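# Load two AA batteries into a remote's battery bay

## Task

Seat both AA batteries in the open battery compartment of the remote control, each with correct polarity and fully pressed in against its spring contact; the remote itself may be moved. It only counts if the batteries stay seated without the robot holding them at the end, and anything the robot is touching at the end must not drop more than about a fingernail's width once released.

## Robot and tools

Robot: two Kinova Gen3 7-joint arms, left_arm and right_arm, each ending in a Robotiq 2F-85 parallel gripper. Bases in the scene frame: left_arm at (-0.046, +0.269, 0) m, quat_wxyz (+0.997, 0, 0, -0.071); right_arm at (+0.007, -0.341, 0) m, quat_wxyz (+0.995, 0, 0, +0.104). The names are just labels, not sides of a camera image.

Frame: one shared scene frame for both arms. Origin on the tabletop midway between the arms, +z up, +x out across the table, left_arm on the +y side. Gripper frame: fingers point along its +z, pads close along its y. end_effector_position is the point between the pads when closed; closed fingertips reach about 19 mm past it (6 mm when fully open), and closing pushes the tips about 13 mm further out, so leave that clearance above surfaces. Reported hand positions can be off, more so at long reach.

Row format (used by both motion tools): one flat list of 18 numbers covering both arms, even if only one moves. Order: left x, y, z, qw, qx, qy, qz, left gripper position, left gripper speed, then the same nine for the right arm. x, y, z are an absolute target position in metres for that gripper's end_effector_position in the scene frame; qw, qx, qy, qz are an absolute target orientation (w first) in the same frame. Gripper position runs -1 to +1: +1 fully open (85 mm), 0 about 41 mm, pads touch near -0.8, -1 closes until blocked. Gripper speed runs -1 to +1: roughly 20 mm/s at -1, 85 at 0, 150 at +1. To leave a gripper unchanged, repeat its previous two numbers (a 0 is a real command). To hold an arm still, resend its whole last-reported pose and gripper numbers; to keep an orientation steady, keep sending the same target quaternion rather than the drifted reported one.

execute_actions: argument actions, a list with zero or one item, plus optional pictures (boolean). Empty list: just returns the state. Action item {"rows": [...], "steps": n}: 1 to 15 rows of 18 numbers, n up to 15 control steps at 1/30 s each (default 15); each row is one step and the final row repeats to fill. Wait item {"steps": n}: n up to 300, counted from the previous result, nothing new sent. A target more than 0.6 m from the arm's last reported position along any gripper axis gets the call refused, and nothing is sent. Each step the commanded pose is clipped to within 70 mm and 16 degrees of the measured pose, so far targets need several calls; after an action the arm only continues to its last clipped pose.

move: target is one 18-number row (absolute poses as above); speed is top path speed in m/s, 0.002 to 0.5, default 0.25, turning capped at twice that in rad/s. Straight-line paths for both grippers finishing together, 0.5 to 10 s; longer ones are cut off short. No collision avoidance. Finger numbers take effect at the start. Faster moves hit harder, and aiming beyond a contact presses harder. The result adds a move: line with the ending (done, off_target, moving, held, fault) and limits (paced = pose clipped; held = a check blocked steps, after which the arm may jump fast), plus each gripper's distance from target.

wait: seconds, 0 to 10; lets the scene run with no new command.

zoom_image: camera (cam_high, cam_low, cam_left_wrist, cam_right_wrist, each 504x504) and region [x0, y0, x1, y1] in pixels from the top-left, at most 504 by 504; returns a closer view of the latest image.

read_manual: section, only "licences"; returns licence texts, no motion.

finished_scene: scene, the number of the current scene; ends and grades it, irreversible. The goal must hold at that moment.

Results: a state line left_arm: … | right_arm: … with each gripper's position and quaternion; joint positions and torques (noisy, offset, change with contact or load); position_measured_pct ≈ 50 - 50 × position number (0 = fully open). Fingers stopping under about 90 means something is held or blocking; around 90 means the pads met on nothing or something tiny. "pose unreachable" means a clearance check altered or blocked the named arm's command; HELD marks steps where your row was not fully sent. A Hand target line shows where the controller is driving each gripper.

Gripping: set -1 and keep it to grip firmly (about 190-235 N per pad). For a softer grip, open first, then close to slightly narrower than the object. To release, command wider than the object. Fingers re-close by themselves if the object slips or is lost.

Cautions: torque reaching a joint's load limit (49.1 N m for the first four joints, 30.9 N m for the wrist joints, held weight included) freezes that arm for 10 s. Holding loads heats motors; MOTOR HOT warns at 60 °C and at 75 °C the arm sags (OVER-TEMPERATURE FAULT). Don't let the arms collide or press each other, don't knock anything off the table, avoid drops, slams and hard pushes. Random brief tugs may hit held or loose objects. Leave batteries and remote resting on their own before finishing.

Each tool is called after "Request:" as name(argument=value, ...) on one line, values as JSON.

## Session

Request:
execute_actions(actions=[])

Scene clock: 0.00 s of 5800.00 s.
left_arm: end_effector_position=(+0.3993, +0.2075, +0.1979) position_measured_pct=0.0 end_effector_quat_wxyz=(-0.002, +0.071, +0.997, +0.001) | right_arm: end_effector_position=(+0.5022, -0.7664, +0.1221) position_measured_pct=0.0 end_effector_quat_wxyz=(+0.638, +0.675, +0.351, +0.114)
Joint positions: left_arm=[-0.057  0.436 -0.001  1.657 -0.002  1.052  1.513] | right_arm=[ 1.255  1.275 -0.803  2.09  -0.228 -1.668  1.026]
Joint velocities: left_arm=[-0.001 -0.     0.    -0.     0.001 -0.001 -0.   ] | right_arm=[ 0.001  0.001  0.    -0.    -0.    -0.     0.   ]
Joint torques (N m, as the joint torque sensors report them, + toward a larger angle): no reading
Hand target (left_arm): +0.399, +0.208, +0.198; -0.002, +0.071, +0.997, +0.001
Hand target (right_arm): +0.502, -0.766, +0.122; +0.638, +0.675, +0.351, +0.114

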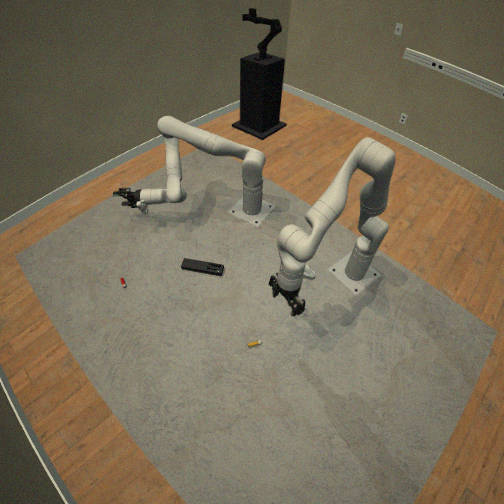

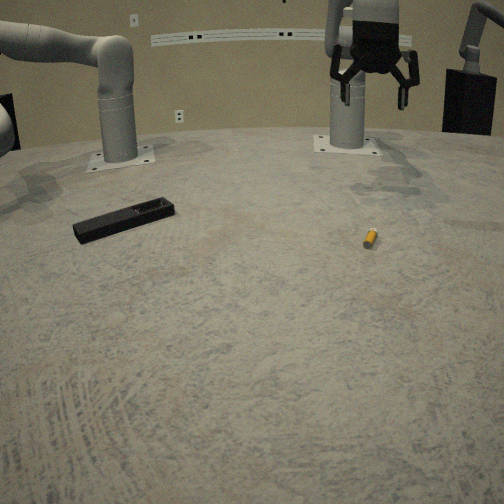

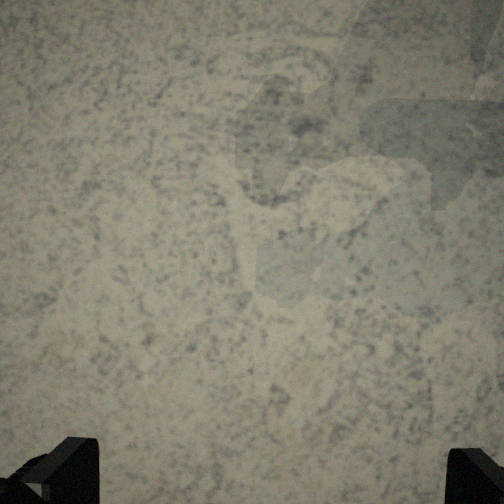

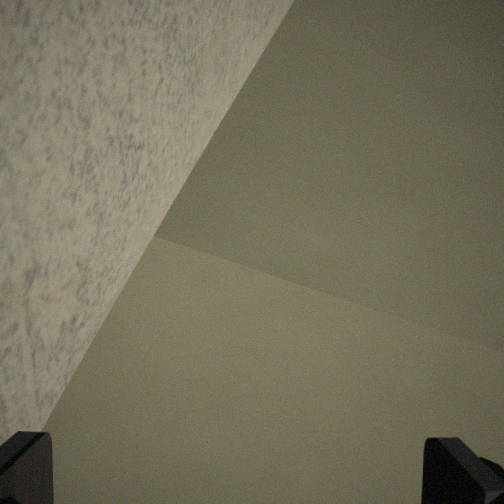

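Request:
zoom_image(camera="cam_high", region=[90, 230, 330, 370])

Request:
move(target=[0.45,0.0,0.35,0,0,1,0,1,0,0.35,-0.3,0.3,0,0.7071,0.7071,0,1,0])

Region (90, 230, 330, 370) of cam_high's 504x504 image, scaled by 2.100, with more detail than that image has; it fills the top 294 rows of this view, and the rest is white.

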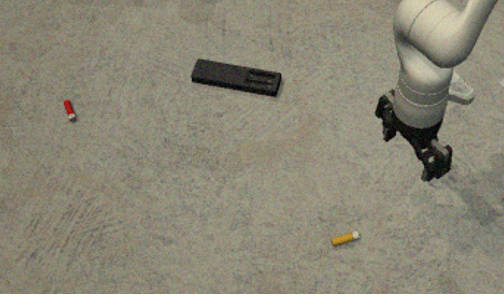

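Scene clock: 17.17 s of 5800.00 s.
left_arm: end_effector_position=(+0.4512, -0.0000, +0.3499) position_measured_pct=0.0 end_effector_quat_wxyz=(+0.001, -0.001, +1.000, +0.000) | right_arm: end_effector_position=(+0.3490, -0.3009, +0.3003) position_measured_pct=0.0 end_effector_quat_wxyz=(-0.001, +0.707, +0.708, +0.001)
Joint positions: left_arm=[ 0.296  0.644  0.038  0.801 -0.025  1.696  2.038] | right_arm=[ 1.135  0.561 -1.698  1.735 -2.585 -1.497  2.304]
Joint velocities: left_arm=[ 0.001  0.005  0.001 -0.003  0.001 -0.     0.   ] | right_arm=[-0.011  0.003  0.003 -0.002 -0.001  0.     0.002]
Joint torques (N m, as the joint torque sensors report them, + toward a larger angle): left_arm=[ -0.09 -19.39   0.4   -8.59   0.62   0.05   0.25] | right_arm=[-0.63 -8.88 -4.98 -8.    0.11  0.   -0.31]
Hand target (left_arm): +0.451, -0.000, +0.350; +0.001, -0.001, +1.000, +0.001
Hand target (right_arm): +0.349, -0.301, +0.300; -0.001, +0.706, +0.708, +0.001
Off the commanded pose (left_arm): 0.001 m, 0 deg.
Off the commanded pose (right_arm): 0.001 m, 0 deg.
After step 90, 10.63 s passed at rest.
move: done

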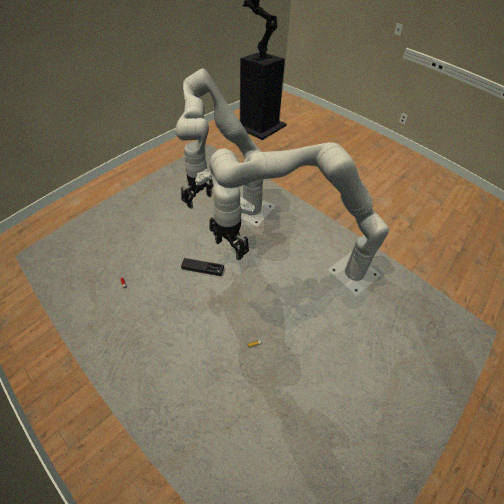

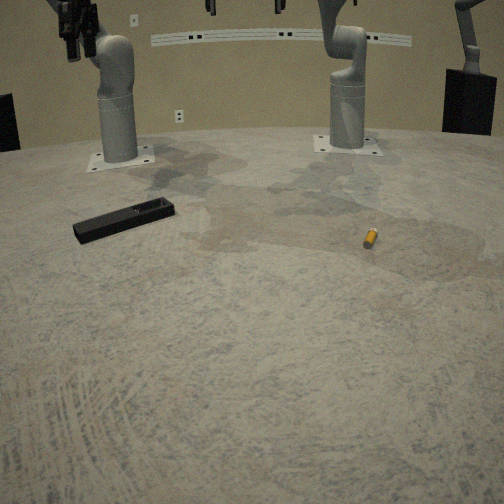

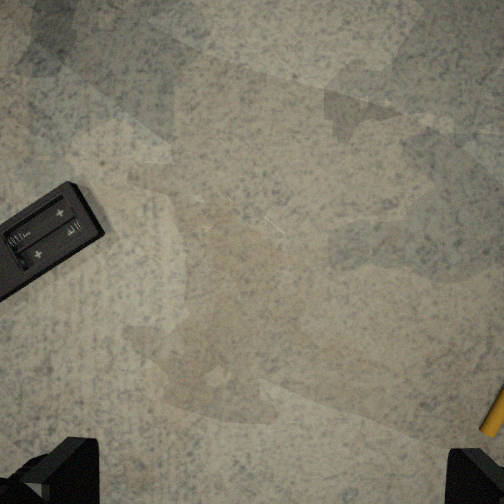

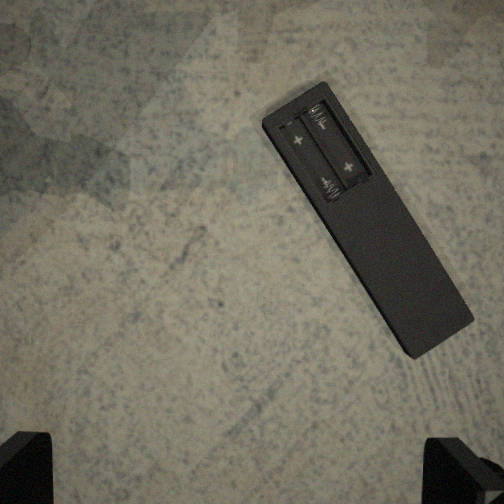

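Request:
move(target=[0.56,0.2,0.2,0,0,1,0,1,0,0.40,-0.22,0.17,0,0.7071,0.7071,0,1,0])

Scene clock: 42.20 s of 5800.00 s.
left_arm: end_effector_position=(+0.5588, +0.2004, +0.2000) position_measured_pct=0.0 end_effector_quat_wxyz=(-0.001, +0.001, +1.000, -0.000) | right_arm: end_effector_position=(+0.3999, -0.2197, +0.1698) position_measured_pct=0.0 end_effector_quat_wxyz=(-0.000, +0.707, +0.707, -0.000)
Joint positions: left_arm=[-0.071  0.798  0.004  0.988 -0.002  1.356  1.644] | right_arm=[ 0.671  0.769 -1.357  1.804 -2.346 -1.256  2.02 ]
Joint velocities: left_arm=[-0.001  0.002 -0.001 -0.002 -0.     0.    -0.001] | right_arm=[-0.004  0.004  0.002 -0.001  0.    -0.001  0.   ]
Joint torques (N m, as the joint torque sensors report them, + toward a larger angle): left_arm=[ -0.14 -21.83   0.5   -8.67   0.58   0.21  -0.08] | right_arm=[ -0.03 -13.92  -5.93  -6.47   0.18   0.12  -0.06]
Hand target (left_arm): +0.559, +0.201, +0.200; -0.001, +0.000, +1.000, -0.000
Hand target (right_arm): +0.400, -0.219, +0.170; -0.000, +0.707, +0.707, -0.000
Off the commanded pose (left_arm): 0.001 m, 0 deg.
Off the commanded pose (right_arm): 0.000 m, 0 deg.
After step 90, 20.43 s passed at rest.
move: done

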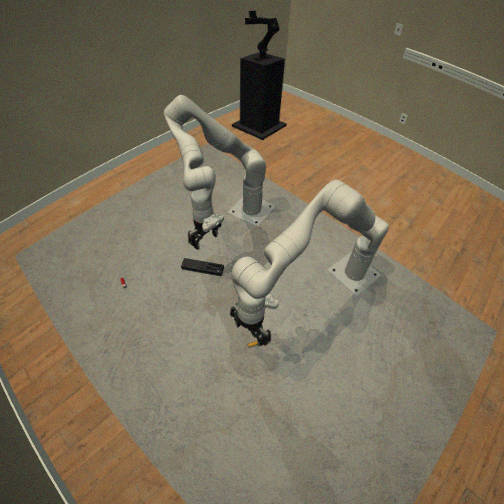

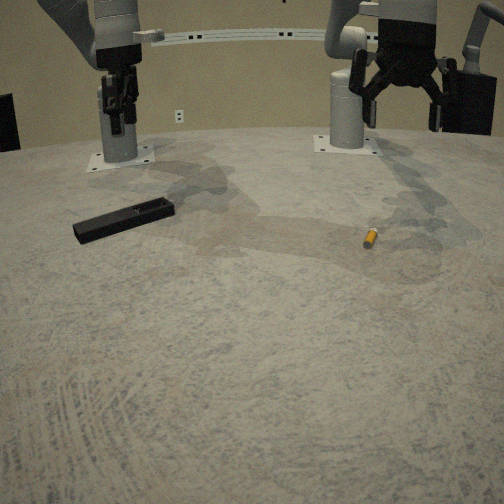

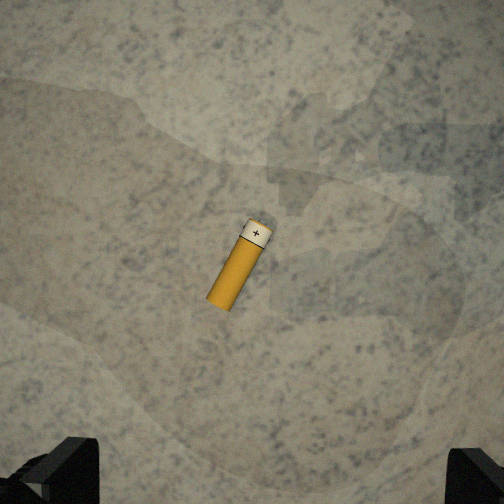

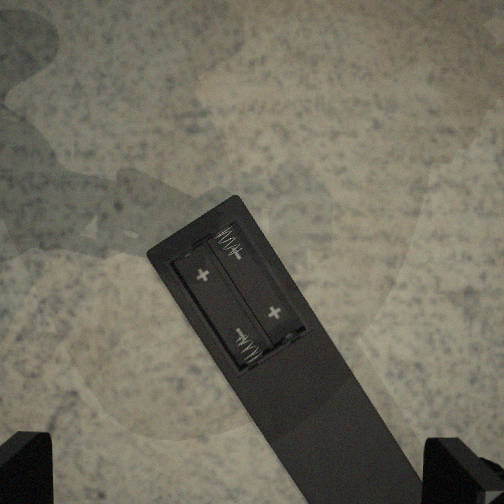

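Request:
move(target=[0.505,0.197,0.06,0,0.254,0.967,0,1,0,0.452,-0.272,0.12,0,0.872,-0.489,0,1,0])

Scene clock: 76.90 s of 5800.00 s.
left_arm: end_effector_position=(+0.5046, +0.1968, +0.0602) position_measured_pct=0.0 end_effector_quat_wxyz=(+0.000, +0.255, +0.967, -0.000) | right_arm: end_effector_position=(+0.4518, -0.2720, +0.1195) position_measured_pct=0.0 end_effector_quat_wxyz=(+0.001, +0.873, -0.489, -0.000)
Joint positions: left_arm=[-0.117  0.832  0.11   1.425 -0.103  0.89   1.22 ] | right_arm=[ 0.425  0.626 -0.644  1.751 -2.683 -0.921 -0.07 ]
Joint velocities: left_arm=[-0.     0.001  0.     0.     0.001 -0.001 -0.001] | right_arm=[-0.003  0.002 -0.    -0.     0.001  0.    -0.004]
Joint torques (N m, as the joint torque sensors report them, + toward a larger angle): left_arm=[ -0.19 -20.93   1.    -7.05   0.67   0.25   0.07] | right_arm=[ -0.36 -16.5   -3.22  -6.98   0.08   0.06  -0.02]
Hand target (left_arm): +0.505, +0.197, +0.060; +0.000, +0.255, +0.967, -0.000
Hand target (right_arm): +0.452, -0.272, +0.119; +0.001, +0.873, -0.488, -0.000
Off the commanded pose (left_arm): 0.000 m, 0 deg.
Off the commanded pose (right_arm): 0.001 m, 0 deg.
After step 90, 26.13 s passed at rest.
move: done

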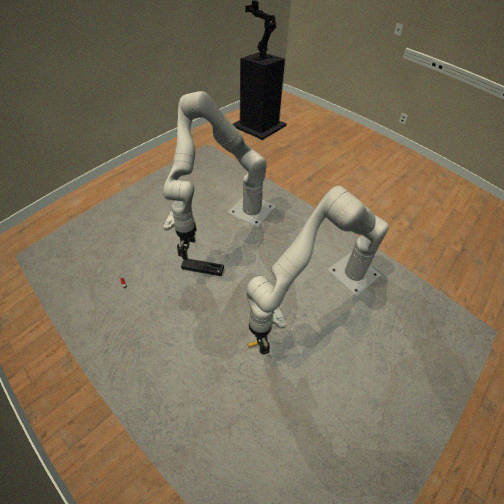

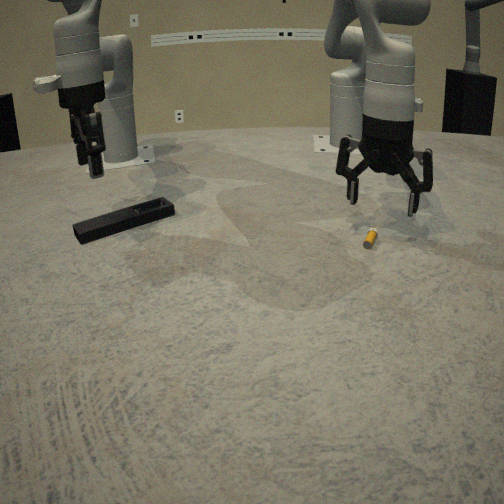

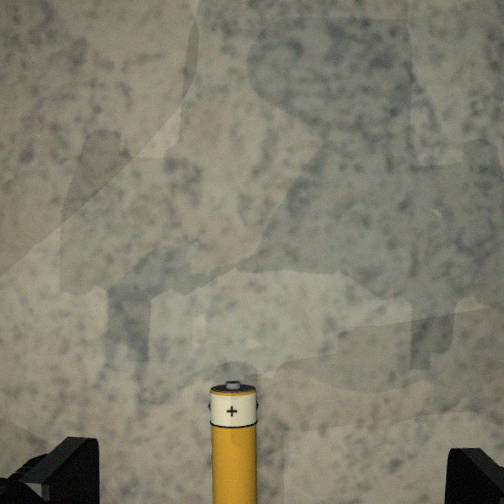

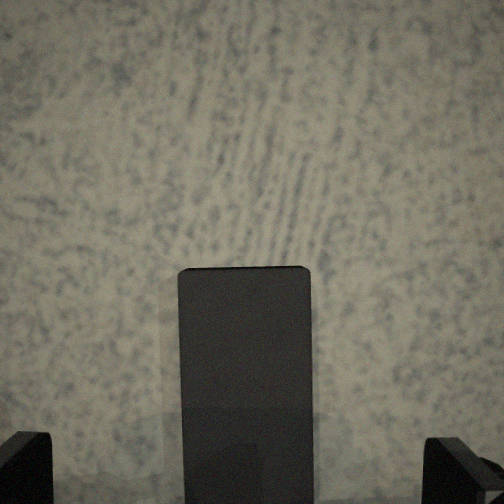

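Request:
move(target=[0.500,0.187,0.022,0,0.254,0.967,0,1,0,0.452,-0.272,0.024,0,0.872,-0.489,0,1,0], speed=0.1)

Request:
move(target=[0.500,0.187,0.022,0,0.254,0.967,0,-1,0,0.452,-0.272,0.024,0,0.872,-0.489,0,-1,0])

Scene clock: 92.10 s of 5800.00 s.
left_arm: end_effector_position=(+0.4999, +0.1870, +0.0221) position_measured_pct=0.0 end_effector_quat_wxyz=(+0.000, +0.254, +0.967, -0.000) | right_arm: end_effector_position=(+0.4520, -0.2720, +0.0241) position_measured_pct=0.0 end_effector_quat_wxyz=(-0.000, +0.872, -0.489, +0.000)
Joint positions: left_arm=[-0.094  0.886  0.1    1.458 -0.108  0.803  1.243] | right_arm=[ 0.352  0.788 -0.535  1.828 -2.541 -0.693 -0.188]
Joint velocities: left_arm=[ 0.001  0.     0.001 -0.     0.001 -0.001  0.001] | right_arm=[-0.003  0.004  0.     0.     0.001  0.001 -0.001]
Joint torques (N m, as the joint torque sensors report them, + toward a larger angle): left_arm=[  0.19 -20.86   1.    -6.19   0.45   0.12  -0.07] | right_arm=[ -0.04 -17.74  -3.01  -5.43   0.25   0.11  -0.2 ]
Hand target (left_arm): +0.500, +0.187, +0.022; +0.000, +0.254, +0.967, -0.000
Hand target (right_arm): +0.452, -0.272, +0.024; -0.000, +0.872, -0.489, -0.000
Off the commanded pose (left_arm): 0.000 m, 0 deg.
Off the commanded pose (right_arm): 0.000 m, 0 deg.
After step 90, 10.87 s passed at rest.
move: done

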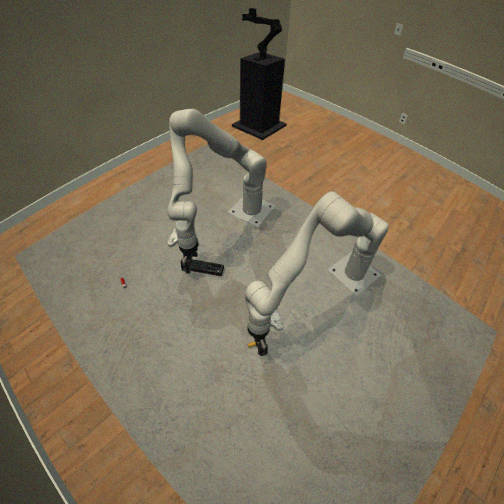

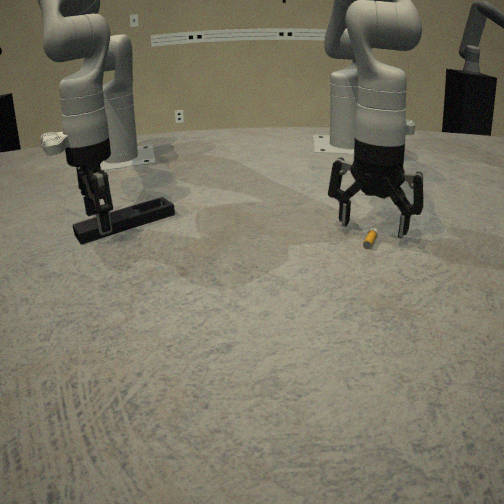

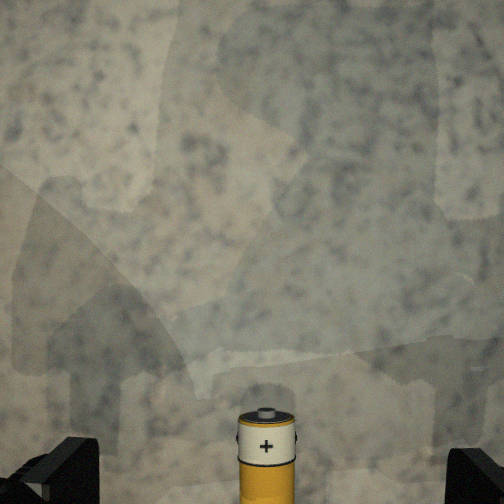

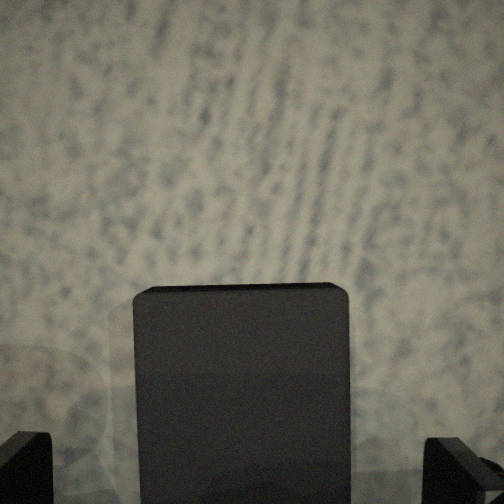

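Scene clock: 93.33 s of 5800.00 s.
left_arm: end_effector_position=(+0.5002, +0.1870, +0.0224) position_measured_pct=81.0 end_effector_quat_wxyz=(+0.000, +0.254, +0.967, +0.000) | right_arm: end_effector_position=(+0.4523, -0.2720, +0.0249) position_measured_pct=45.2 end_effector_quat_wxyz=(-0.000, +0.872, -0.489, +0.001)
Joint positions: left_arm=[-0.094  0.886  0.1    1.457 -0.108  0.803  1.243] | right_arm=[ 0.352  0.786 -0.535  1.827 -2.541 -0.694 -0.188]
Joint velocities: left_arm=[-0.001  0.001  0.     0.001 -0.    -0.001  0.002] | right_arm=[ 0.    -0.002  0.    -0.    -0.    -0.     0.   ]
Joint torques (N m, as the joint torque sensors report them, + toward a larger angle): left_arm=[  0.11 -20.03   1.01  -5.86   0.34   0.14   0.15] | right_arm=[ -0.12 -15.91  -2.72  -5.33   0.3    0.47  -0.33]
Hand target (left_arm): +0.500, +0.187, +0.022; -0.000, +0.254, +0.967, +0.000
Hand target (right_arm): +0.452, -0.272, +0.024; +0.000, +0.872, -0.489, -0.000
Off the commanded pose (left_arm): 0.000 m, 0 deg.
Off the commanded pose (right_arm): 0.001 m, 0 deg.
move: done

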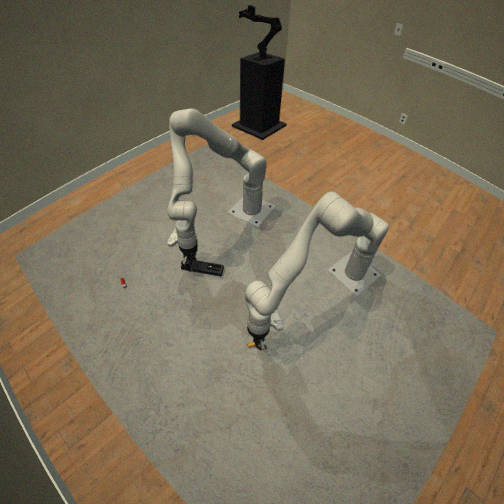

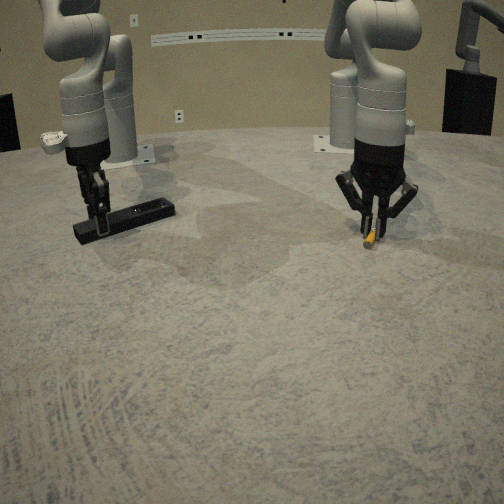

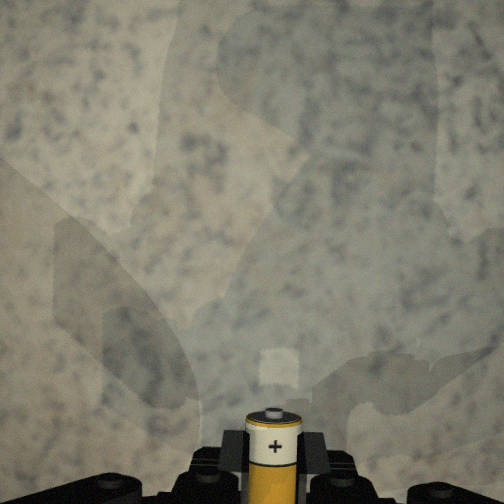

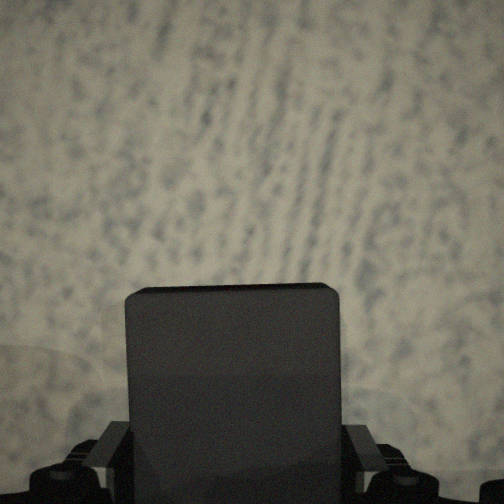

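Request:
move(target=[0.42,0.03,0.14,0,0.489,0.872,0,-1,0,0.452,-0.272,0.026,0,0.872,-0.489,0,1,0])

Request:
move(target=[0.36,-0.09,0.12,0,0.489,0.872,0,-1,0,0.463,-0.290,0.027,-0.127,0.842,-0.472,-0.226,1,0], speed=0.15)

Request:
move(target=[0.36,-0.09,0.12,0,0.489,0.872,0,-1,0,0.463,-0.290,0.027,-0.127,0.842,-0.472,-0.226,-1,0])

Scene clock: 115.67 s of 5800.00 s.
left_arm: end_effector_position=(+0.4211, +0.0300, +0.1400) position_measured_pct=81.0 end_effector_quat_wxyz=(+0.000, +0.489, +0.872, +0.000) | right_arm: end_effector_position=(+0.4520, -0.2720, +0.0260) position_measured_pct=0.0 end_effector_quat_wxyz=(-0.000, +0.872, -0.489, +0.000)
Joint positions: left_arm=[ 0.135  0.67   0.252  1.478 -0.184  1.017  1.123] | right_arm=[ 0.354  0.784 -0.538  1.827 -2.544 -0.698 -0.185]
Joint velocities: left_arm=[ 0.004 -0.001  0.002 -0.001 -0.     0.001  0.001] | right_arm=[ 0.     0.    -0.001 -0.     0.001  0.     0.   ]
Joint torques (N m, as the joint torque sensors report them, + toward a larger angle): left_arm=[ -0.06 -17.84   1.43  -7.29   0.36   0.11   0.1 ] | right_arm=[ -0.11 -17.33  -3.01  -5.21   0.22   0.02   0.03]
Hand target (left_arm): +0.421, +0.030, +0.140; +0.000, +0.489, +0.872, +0.000
Hand target (right_arm): +0.452, -0.272, +0.026; -0.000, +0.872, -0.489, +0.000
Off the commanded pose (left_arm): 0.001 m, 0 deg.
Off the commanded pose (right_arm): 0.000 m, 0 deg.
After step 90, 17.90 s passed at rest.
move: done

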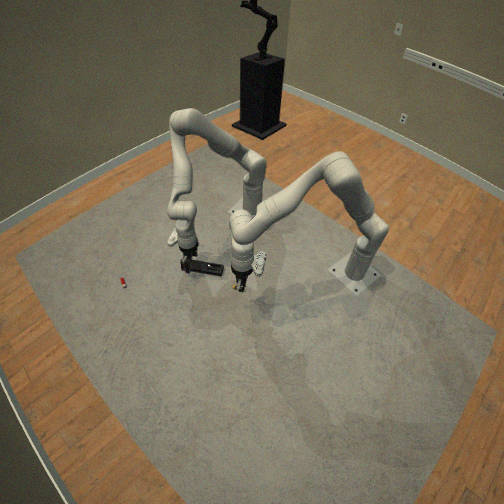

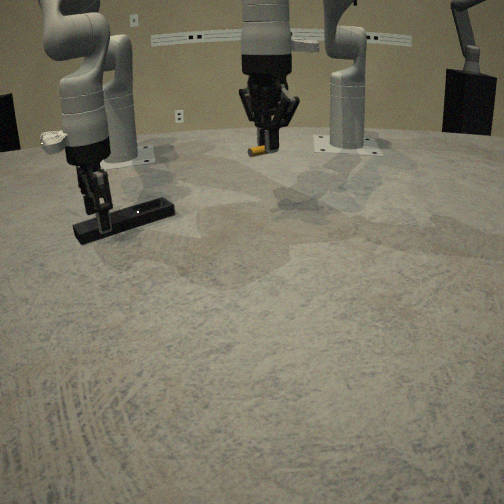

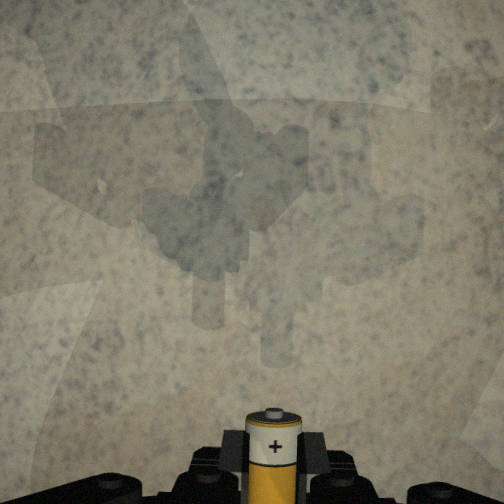

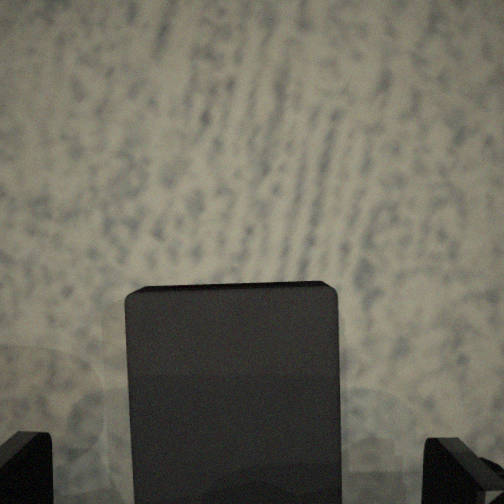

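Scene clock: 117.77 s of 5800.00 s.
left_arm: end_effector_position=(+0.3606, -0.0899, +0.1200) position_measured_pct=81.0 end_effector_quat_wxyz=(+0.000, +0.489, +0.872, +0.000) | right_arm: end_effector_position=(+0.4632, -0.2903, +0.0275) position_measured_pct=0.0 end_effector_quat_wxyz=(-0.128, +0.842, -0.472, -0.225)
Joint positions: left_arm=[ 0.397  0.731  0.244  1.429 -0.194  1.004  1.376] | right_arm=[ 0.758  1.089 -0.827  1.48  -2.845 -1.076  0.34 ]
Joint velocities: left_arm=[ 0.004  0.     0.001 -0.002 -0.001  0.     0.003] | right_arm=[ 0.003  0.011  0.002 -0.005 -0.003 -0.004  0.004]
Joint torques (N m, as the joint torque sensors report them, + toward a larger angle): left_arm=[ -0.22 -19.41   1.64  -7.28   0.25  -0.01   0.38] | right_arm=[  0.17 -19.23  -6.52  -4.52  -1.09  -0.6   -0.47]
Hand target (left_arm): +0.360, -0.090, +0.120; +0.000, +0.489, +0.872, +0.000
Hand target (right_arm): +0.463, -0.290, +0.027; -0.128, +0.842, -0.473, -0.226
Off the commanded pose (left_arm): 0.001 m, 0 deg.
Off the commanded pose (right_arm): 0.001 m, 0 deg.
move: done

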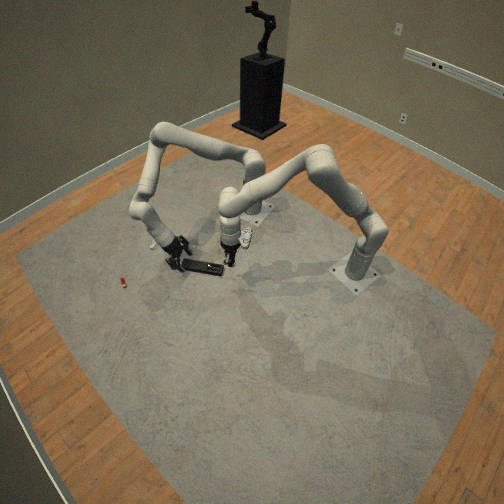

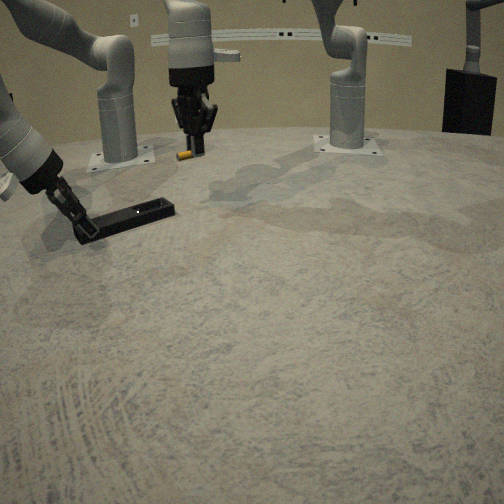

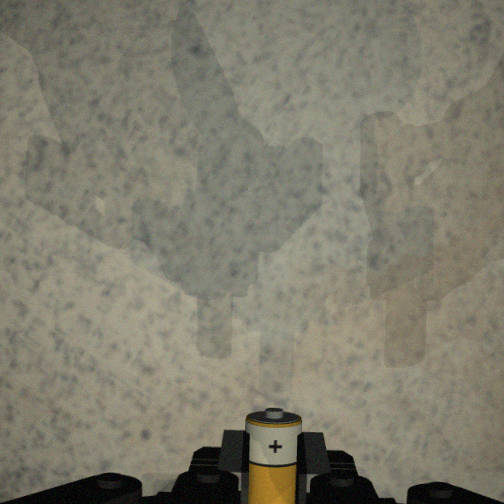

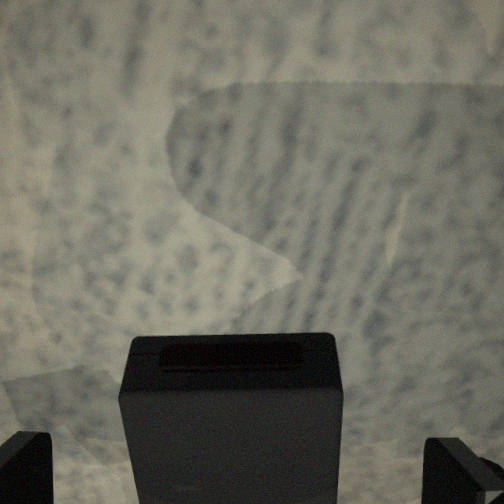

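Scene clock: 118.60 s of 5800.00 s.
left_arm: end_effector_position=(+0.3600, -0.0900, +0.1200) position_measured_pct=81.0 end_effector_quat_wxyz=(+0.000, +0.489, +0.872, -0.000) | right_arm: end_effector_position=(+0.4633, -0.2900, +0.0278) position_measured_pct=45.6 end_effector_quat_wxyz=(-0.127, +0.842, -0.472, -0.226)
Joint positions: left_arm=[ 0.397  0.731  0.245  1.43  -0.193  1.004  1.376] | right_arm=[ 0.756  1.089 -0.826  1.477 -2.846 -1.079  0.339]
Joint velocities: left_arm=[-0.001  0.    -0.    -0.001 -0.    -0.002 -0.   ] | right_arm=[ 0.001  0.002  0.001  0.    -0.    -0.     0.   ]
Joint torques (N m, as the joint torque sensors report them, + toward a larger angle): left_arm=[  0.18 -19.35   1.73  -7.48   0.65   0.     0.03] | right_arm=[ -0.18 -18.35  -5.92  -4.15  -0.67  -0.04  -0.18]
Hand target (left_arm): +0.360, -0.090, +0.120; +0.000, +0.489, +0.872, -0.000
Hand target (right_arm): +0.463, -0.290, +0.027; -0.127, +0.842, -0.472, -0.226
Off the commanded pose (left_arm): 0.000 m, 0 deg.
Off the commanded pose (right_arm): 0.001 m, 0 deg.
move: done

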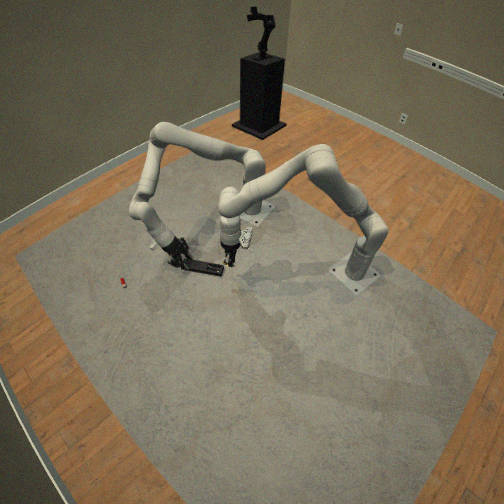

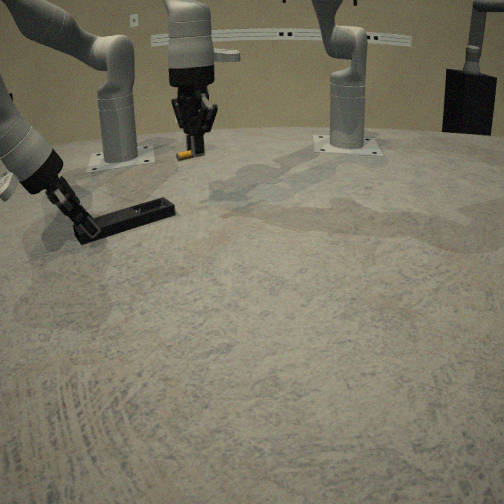

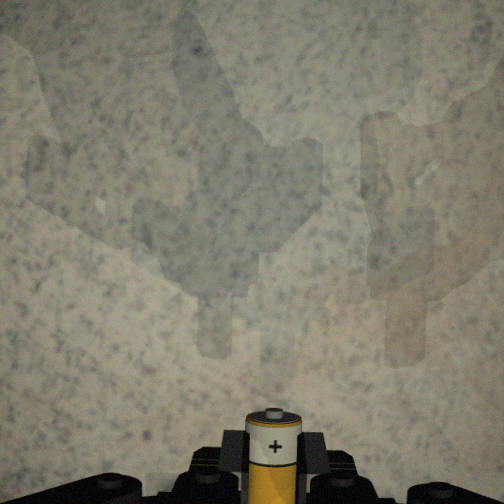

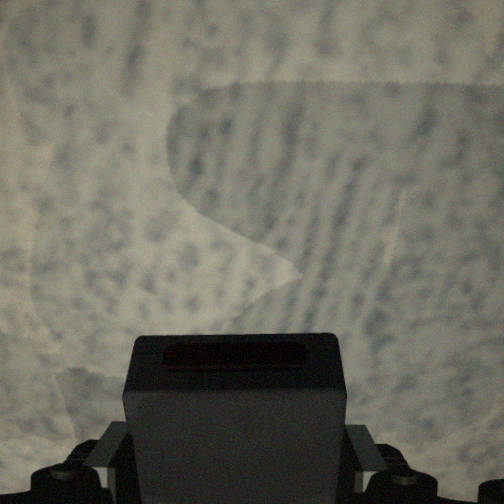

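Request:
move(target=[0.405,-0.195,0.12,0,0.489,0.872,0,-1,0,0.463,-0.290,0.027,-0.127,0.842,-0.472,-0.226,-1,0], speed=0.12)

Scene clock: 124.47 s of 5800.00 s.
left_arm: end_effector_position=(+0.4055, -0.1947, +0.1203) position_measured_pct=81.0 end_effector_quat_wxyz=(+0.001, +0.489, +0.872, +0.000) | right_arm: end_effector_position=(+0.4634, -0.2902, +0.0278) position_measured_pct=45.6 end_effector_quat_wxyz=(-0.127, +0.842, -0.472, -0.226)
Joint positions: left_arm=[ 0.527  0.976  0.245  0.91  -0.212  1.275  1.419] | right_arm=[ 0.756  1.089 -0.826  1.477 -2.846 -1.079  0.339]
Joint velocities: left_arm=[ 0.005  0.013  0.    -0.011 -0.001  0.006  0.001] | right_arm=[-0.     0.001  0.     0.    -0.001 -0.     0.   ]
Joint torques (N m, as the joint torque sensors report them, + toward a larger angle): left_arm=[  0.41 -23.95   1.41  -8.17   0.42  -0.06   0.09] | right_arm=[ -0.3  -18.4   -5.9   -4.19  -0.95  -0.26  -0.19]
Hand target (left_arm): +0.405, -0.195, +0.120; +0.000, +0.489, +0.872, +0.000
Hand target (right_arm): +0.463, -0.290, +0.027; -0.127, +0.842, -0.472, -0.226
Off the commanded pose (left_arm): 0.001 m, 0 deg.
Off the commanded pose (right_arm): 0.001 m, 0 deg.
After step 90, 1.50 s passed at rest.
move: done

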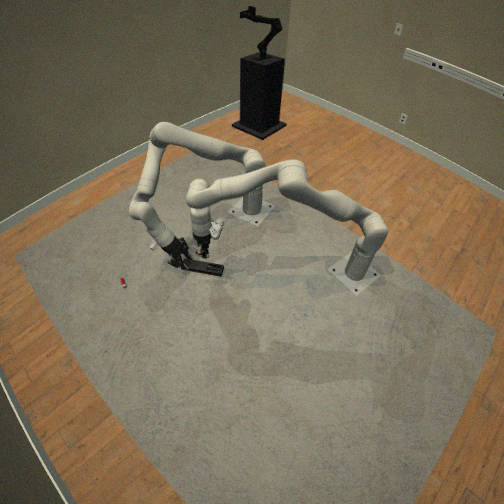

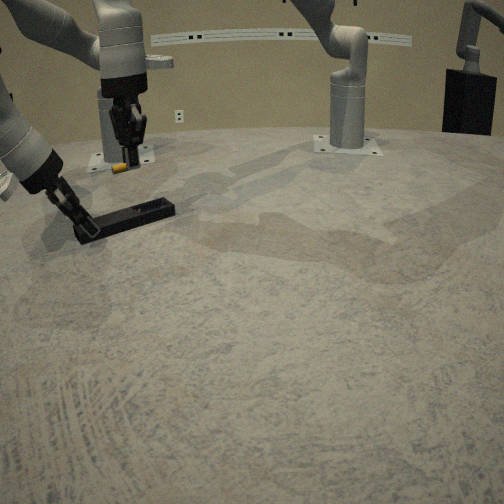

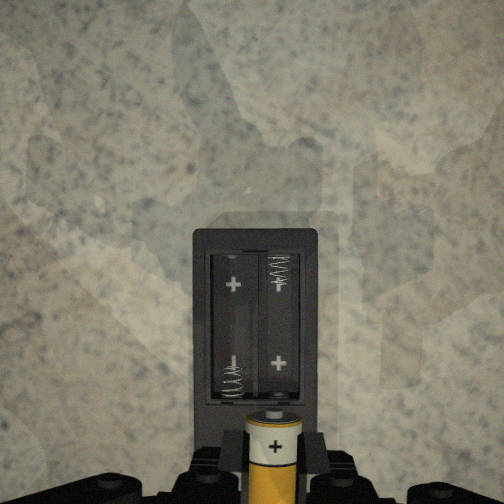

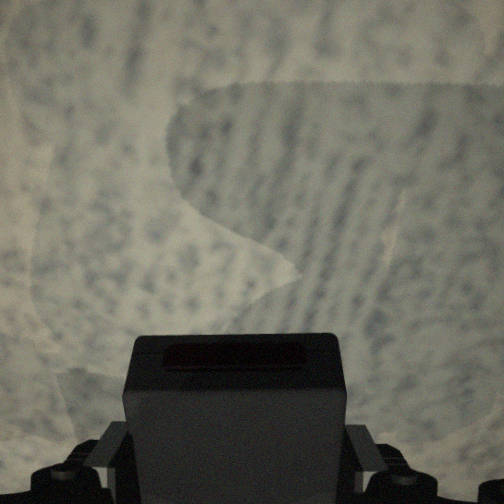

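Request:
move(target=[0.371,-0.169,0.07,-0.188,0.477,0.851,0.106,-1,0,0.463,-0.290,0.027,-0.127,0.842,-0.472,-0.226,-1,0], speed=0.08)

Request:
move(target=[0.371,-0.169,0.045,-0.188,0.477,0.851,0.106,-1,0,0.463,-0.290,0.027,-0.127,0.842,-0.472,-0.226,-1,0], speed=0.03)

Request:
zoom_image(camera="cam_low", region=[60, 140, 220, 250])

Request:
zoom_image(camera="cam_high", region=[160, 220, 260, 290])

Scene clock: 164.43 s of 5800.00 s.
left_arm: end_effector_position=(+0.3705, -0.1686, +0.0705) position_measured_pct=81.0 end_effector_quat_wxyz=(-0.186, +0.477, +0.852, +0.105) | right_arm: end_effector_position=(+0.4634, -0.2903, +0.0278) position_measured_pct=45.6 end_effector_quat_wxyz=(-0.127, +0.842, -0.472, -0.226)
Joint positions: left_arm=[ 0.664  1.438  0.196  0.101 -0.286  2.025  1.353] | right_arm=[ 0.756  1.089 -0.826  1.477 -2.846 -1.079  0.339]
Joint velocities: left_arm=[ 0.024  0.126 -0.007 -0.293 -0.022  0.173 -0.053] | right_arm=[-0.001 -0.001  0.    -0.    -0.    -0.001 -0.   ]
Joint torques (N m, as the joint torque sensors report them, + toward a larger angle): left_arm=[ -0.05 -26.45  -0.17  -7.39   0.39   1.07   0.2 ] | right_arm=[ -0.53 -18.65  -6.15  -4.12  -1.    -0.17  -0.25]
Hand target (left_arm): +0.370, -0.169, +0.070; -0.186, +0.477, +0.852, +0.105
Hand target (right_arm): +0.463, -0.290, +0.027; -0.127, +0.842, -0.472, -0.226
Off the commanded pose (left_arm): 0.001 m, 0 deg.
Off the commanded pose (right_arm): 0.001 m, 0 deg.
After step 90, 33.93 s passed at rest.
move: done

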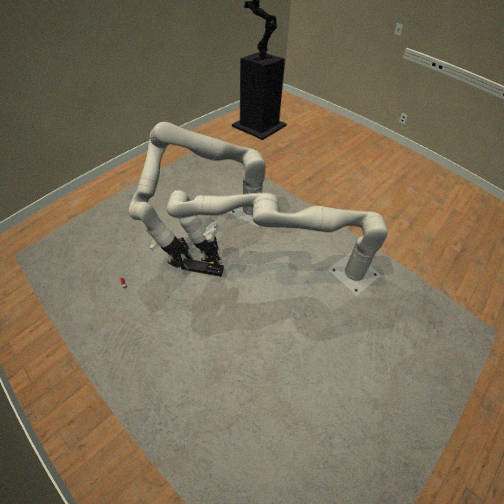

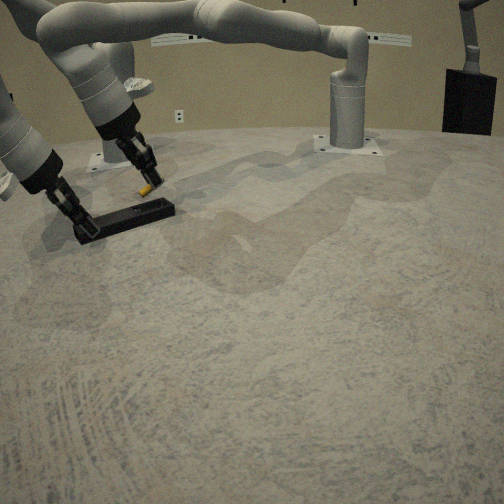

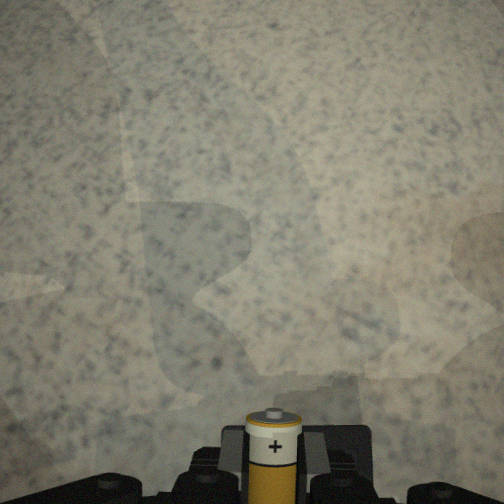

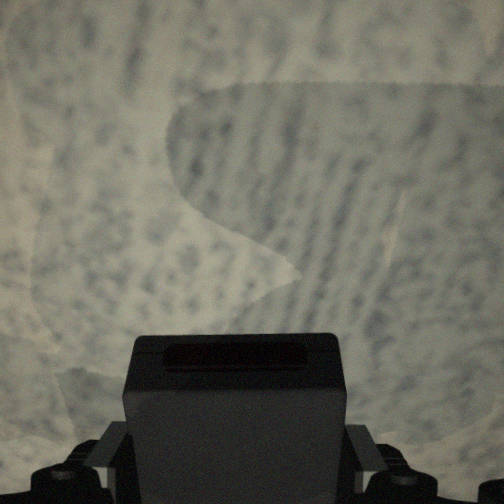

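Scene clock: 165.53 s of 5800.00 s.
left_arm: end_effector_position=(+0.3710, -0.1689, +0.0451) position_measured_pct=81.0 end_effector_quat_wxyz=(-0.188, +0.477, +0.852, +0.106) | right_arm: end_effector_position=(+0.4635, -0.2904, +0.0278) position_measured_pct=45.6 end_effector_quat_wxyz=(-0.127, +0.842, -0.472, -0.225)
Joint positions: left_arm=[ 0.665  1.476  0.195  0.095 -0.286  1.998  1.354] | right_arm=[ 0.756  1.089 -0.826  1.477 -2.846 -1.079  0.339]
Joint velocities: left_arm=[ 0.001  0.006 -0.    -0.01  -0.     0.004 -0.002] | right_arm=[-0.001  0.    -0.     0.    -0.001 -0.001  0.   ]
Joint torques (N m, as the joint torque sensors report them, + toward a larger angle): left_arm=[  0.27 -27.08   0.25  -7.14   0.31   1.44   0.19] | right_arm=[ -0.63 -18.09  -5.84  -3.96  -0.76   0.01  -0.01]
Hand target (left_arm): +0.371, -0.169, +0.045; -0.188, +0.477, +0.852, +0.106
Hand target (right_arm): +0.463, -0.290, +0.027; -0.127, +0.842, -0.472, -0.226
Off the commanded pose (left_arm): 0.000 m, 0 deg.
Off the commanded pose (right_arm): 0.001 m, 0 deg.
move: done

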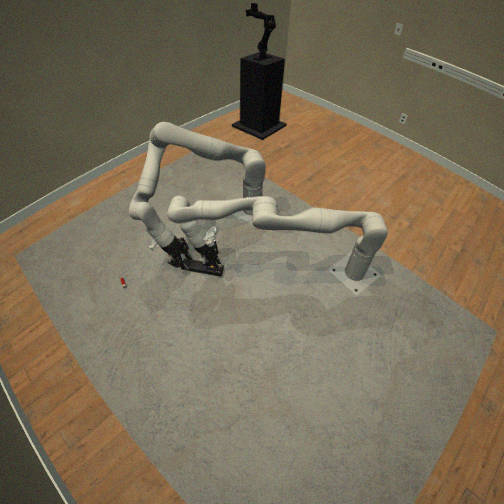

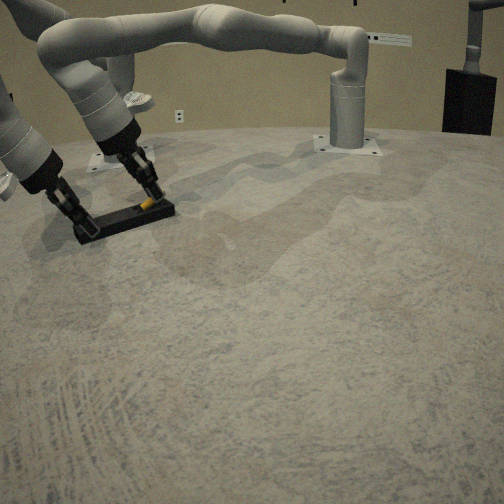

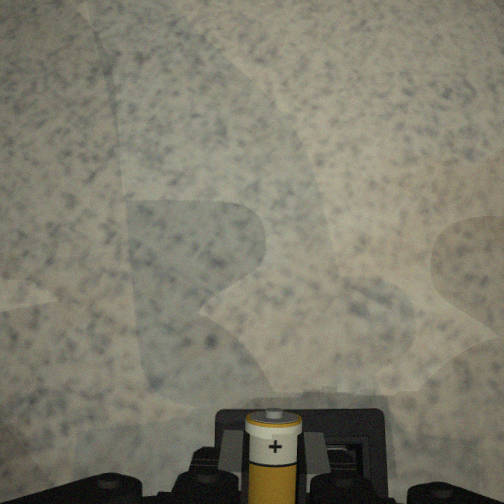

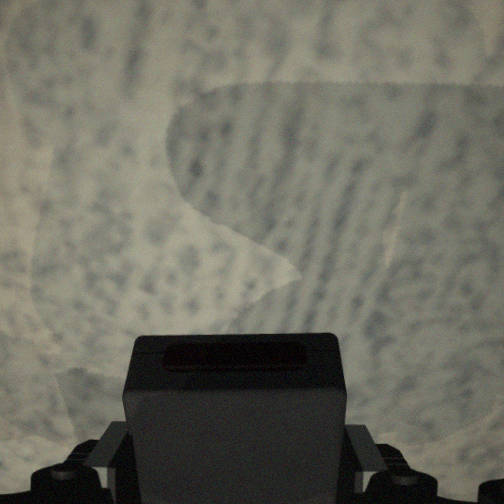

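Region (60, 140, 220, 250) of cam_low's 504x504 image, scaled by 3.150, with more detail than that image has; it fills the top 346 rows of this view, and the rest is white.

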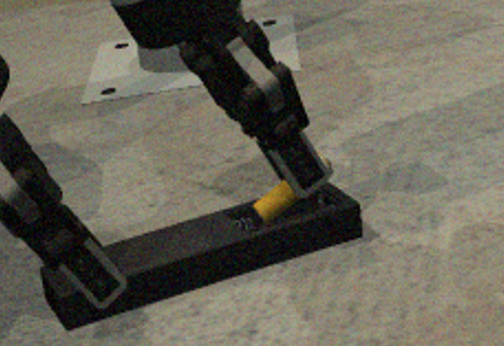

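Region (160, 220, 260, 290) of cam_high's 504x504 image, scaled by 5.040, with more detail than that image has; it fills the top 353 rows of this view, and the rest is white.

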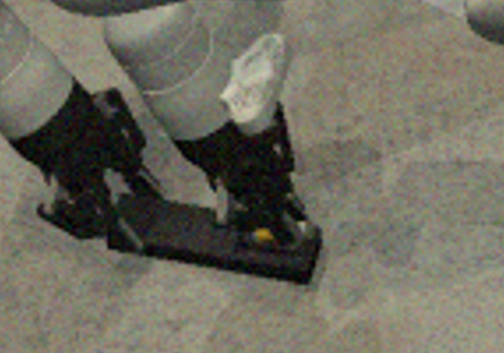

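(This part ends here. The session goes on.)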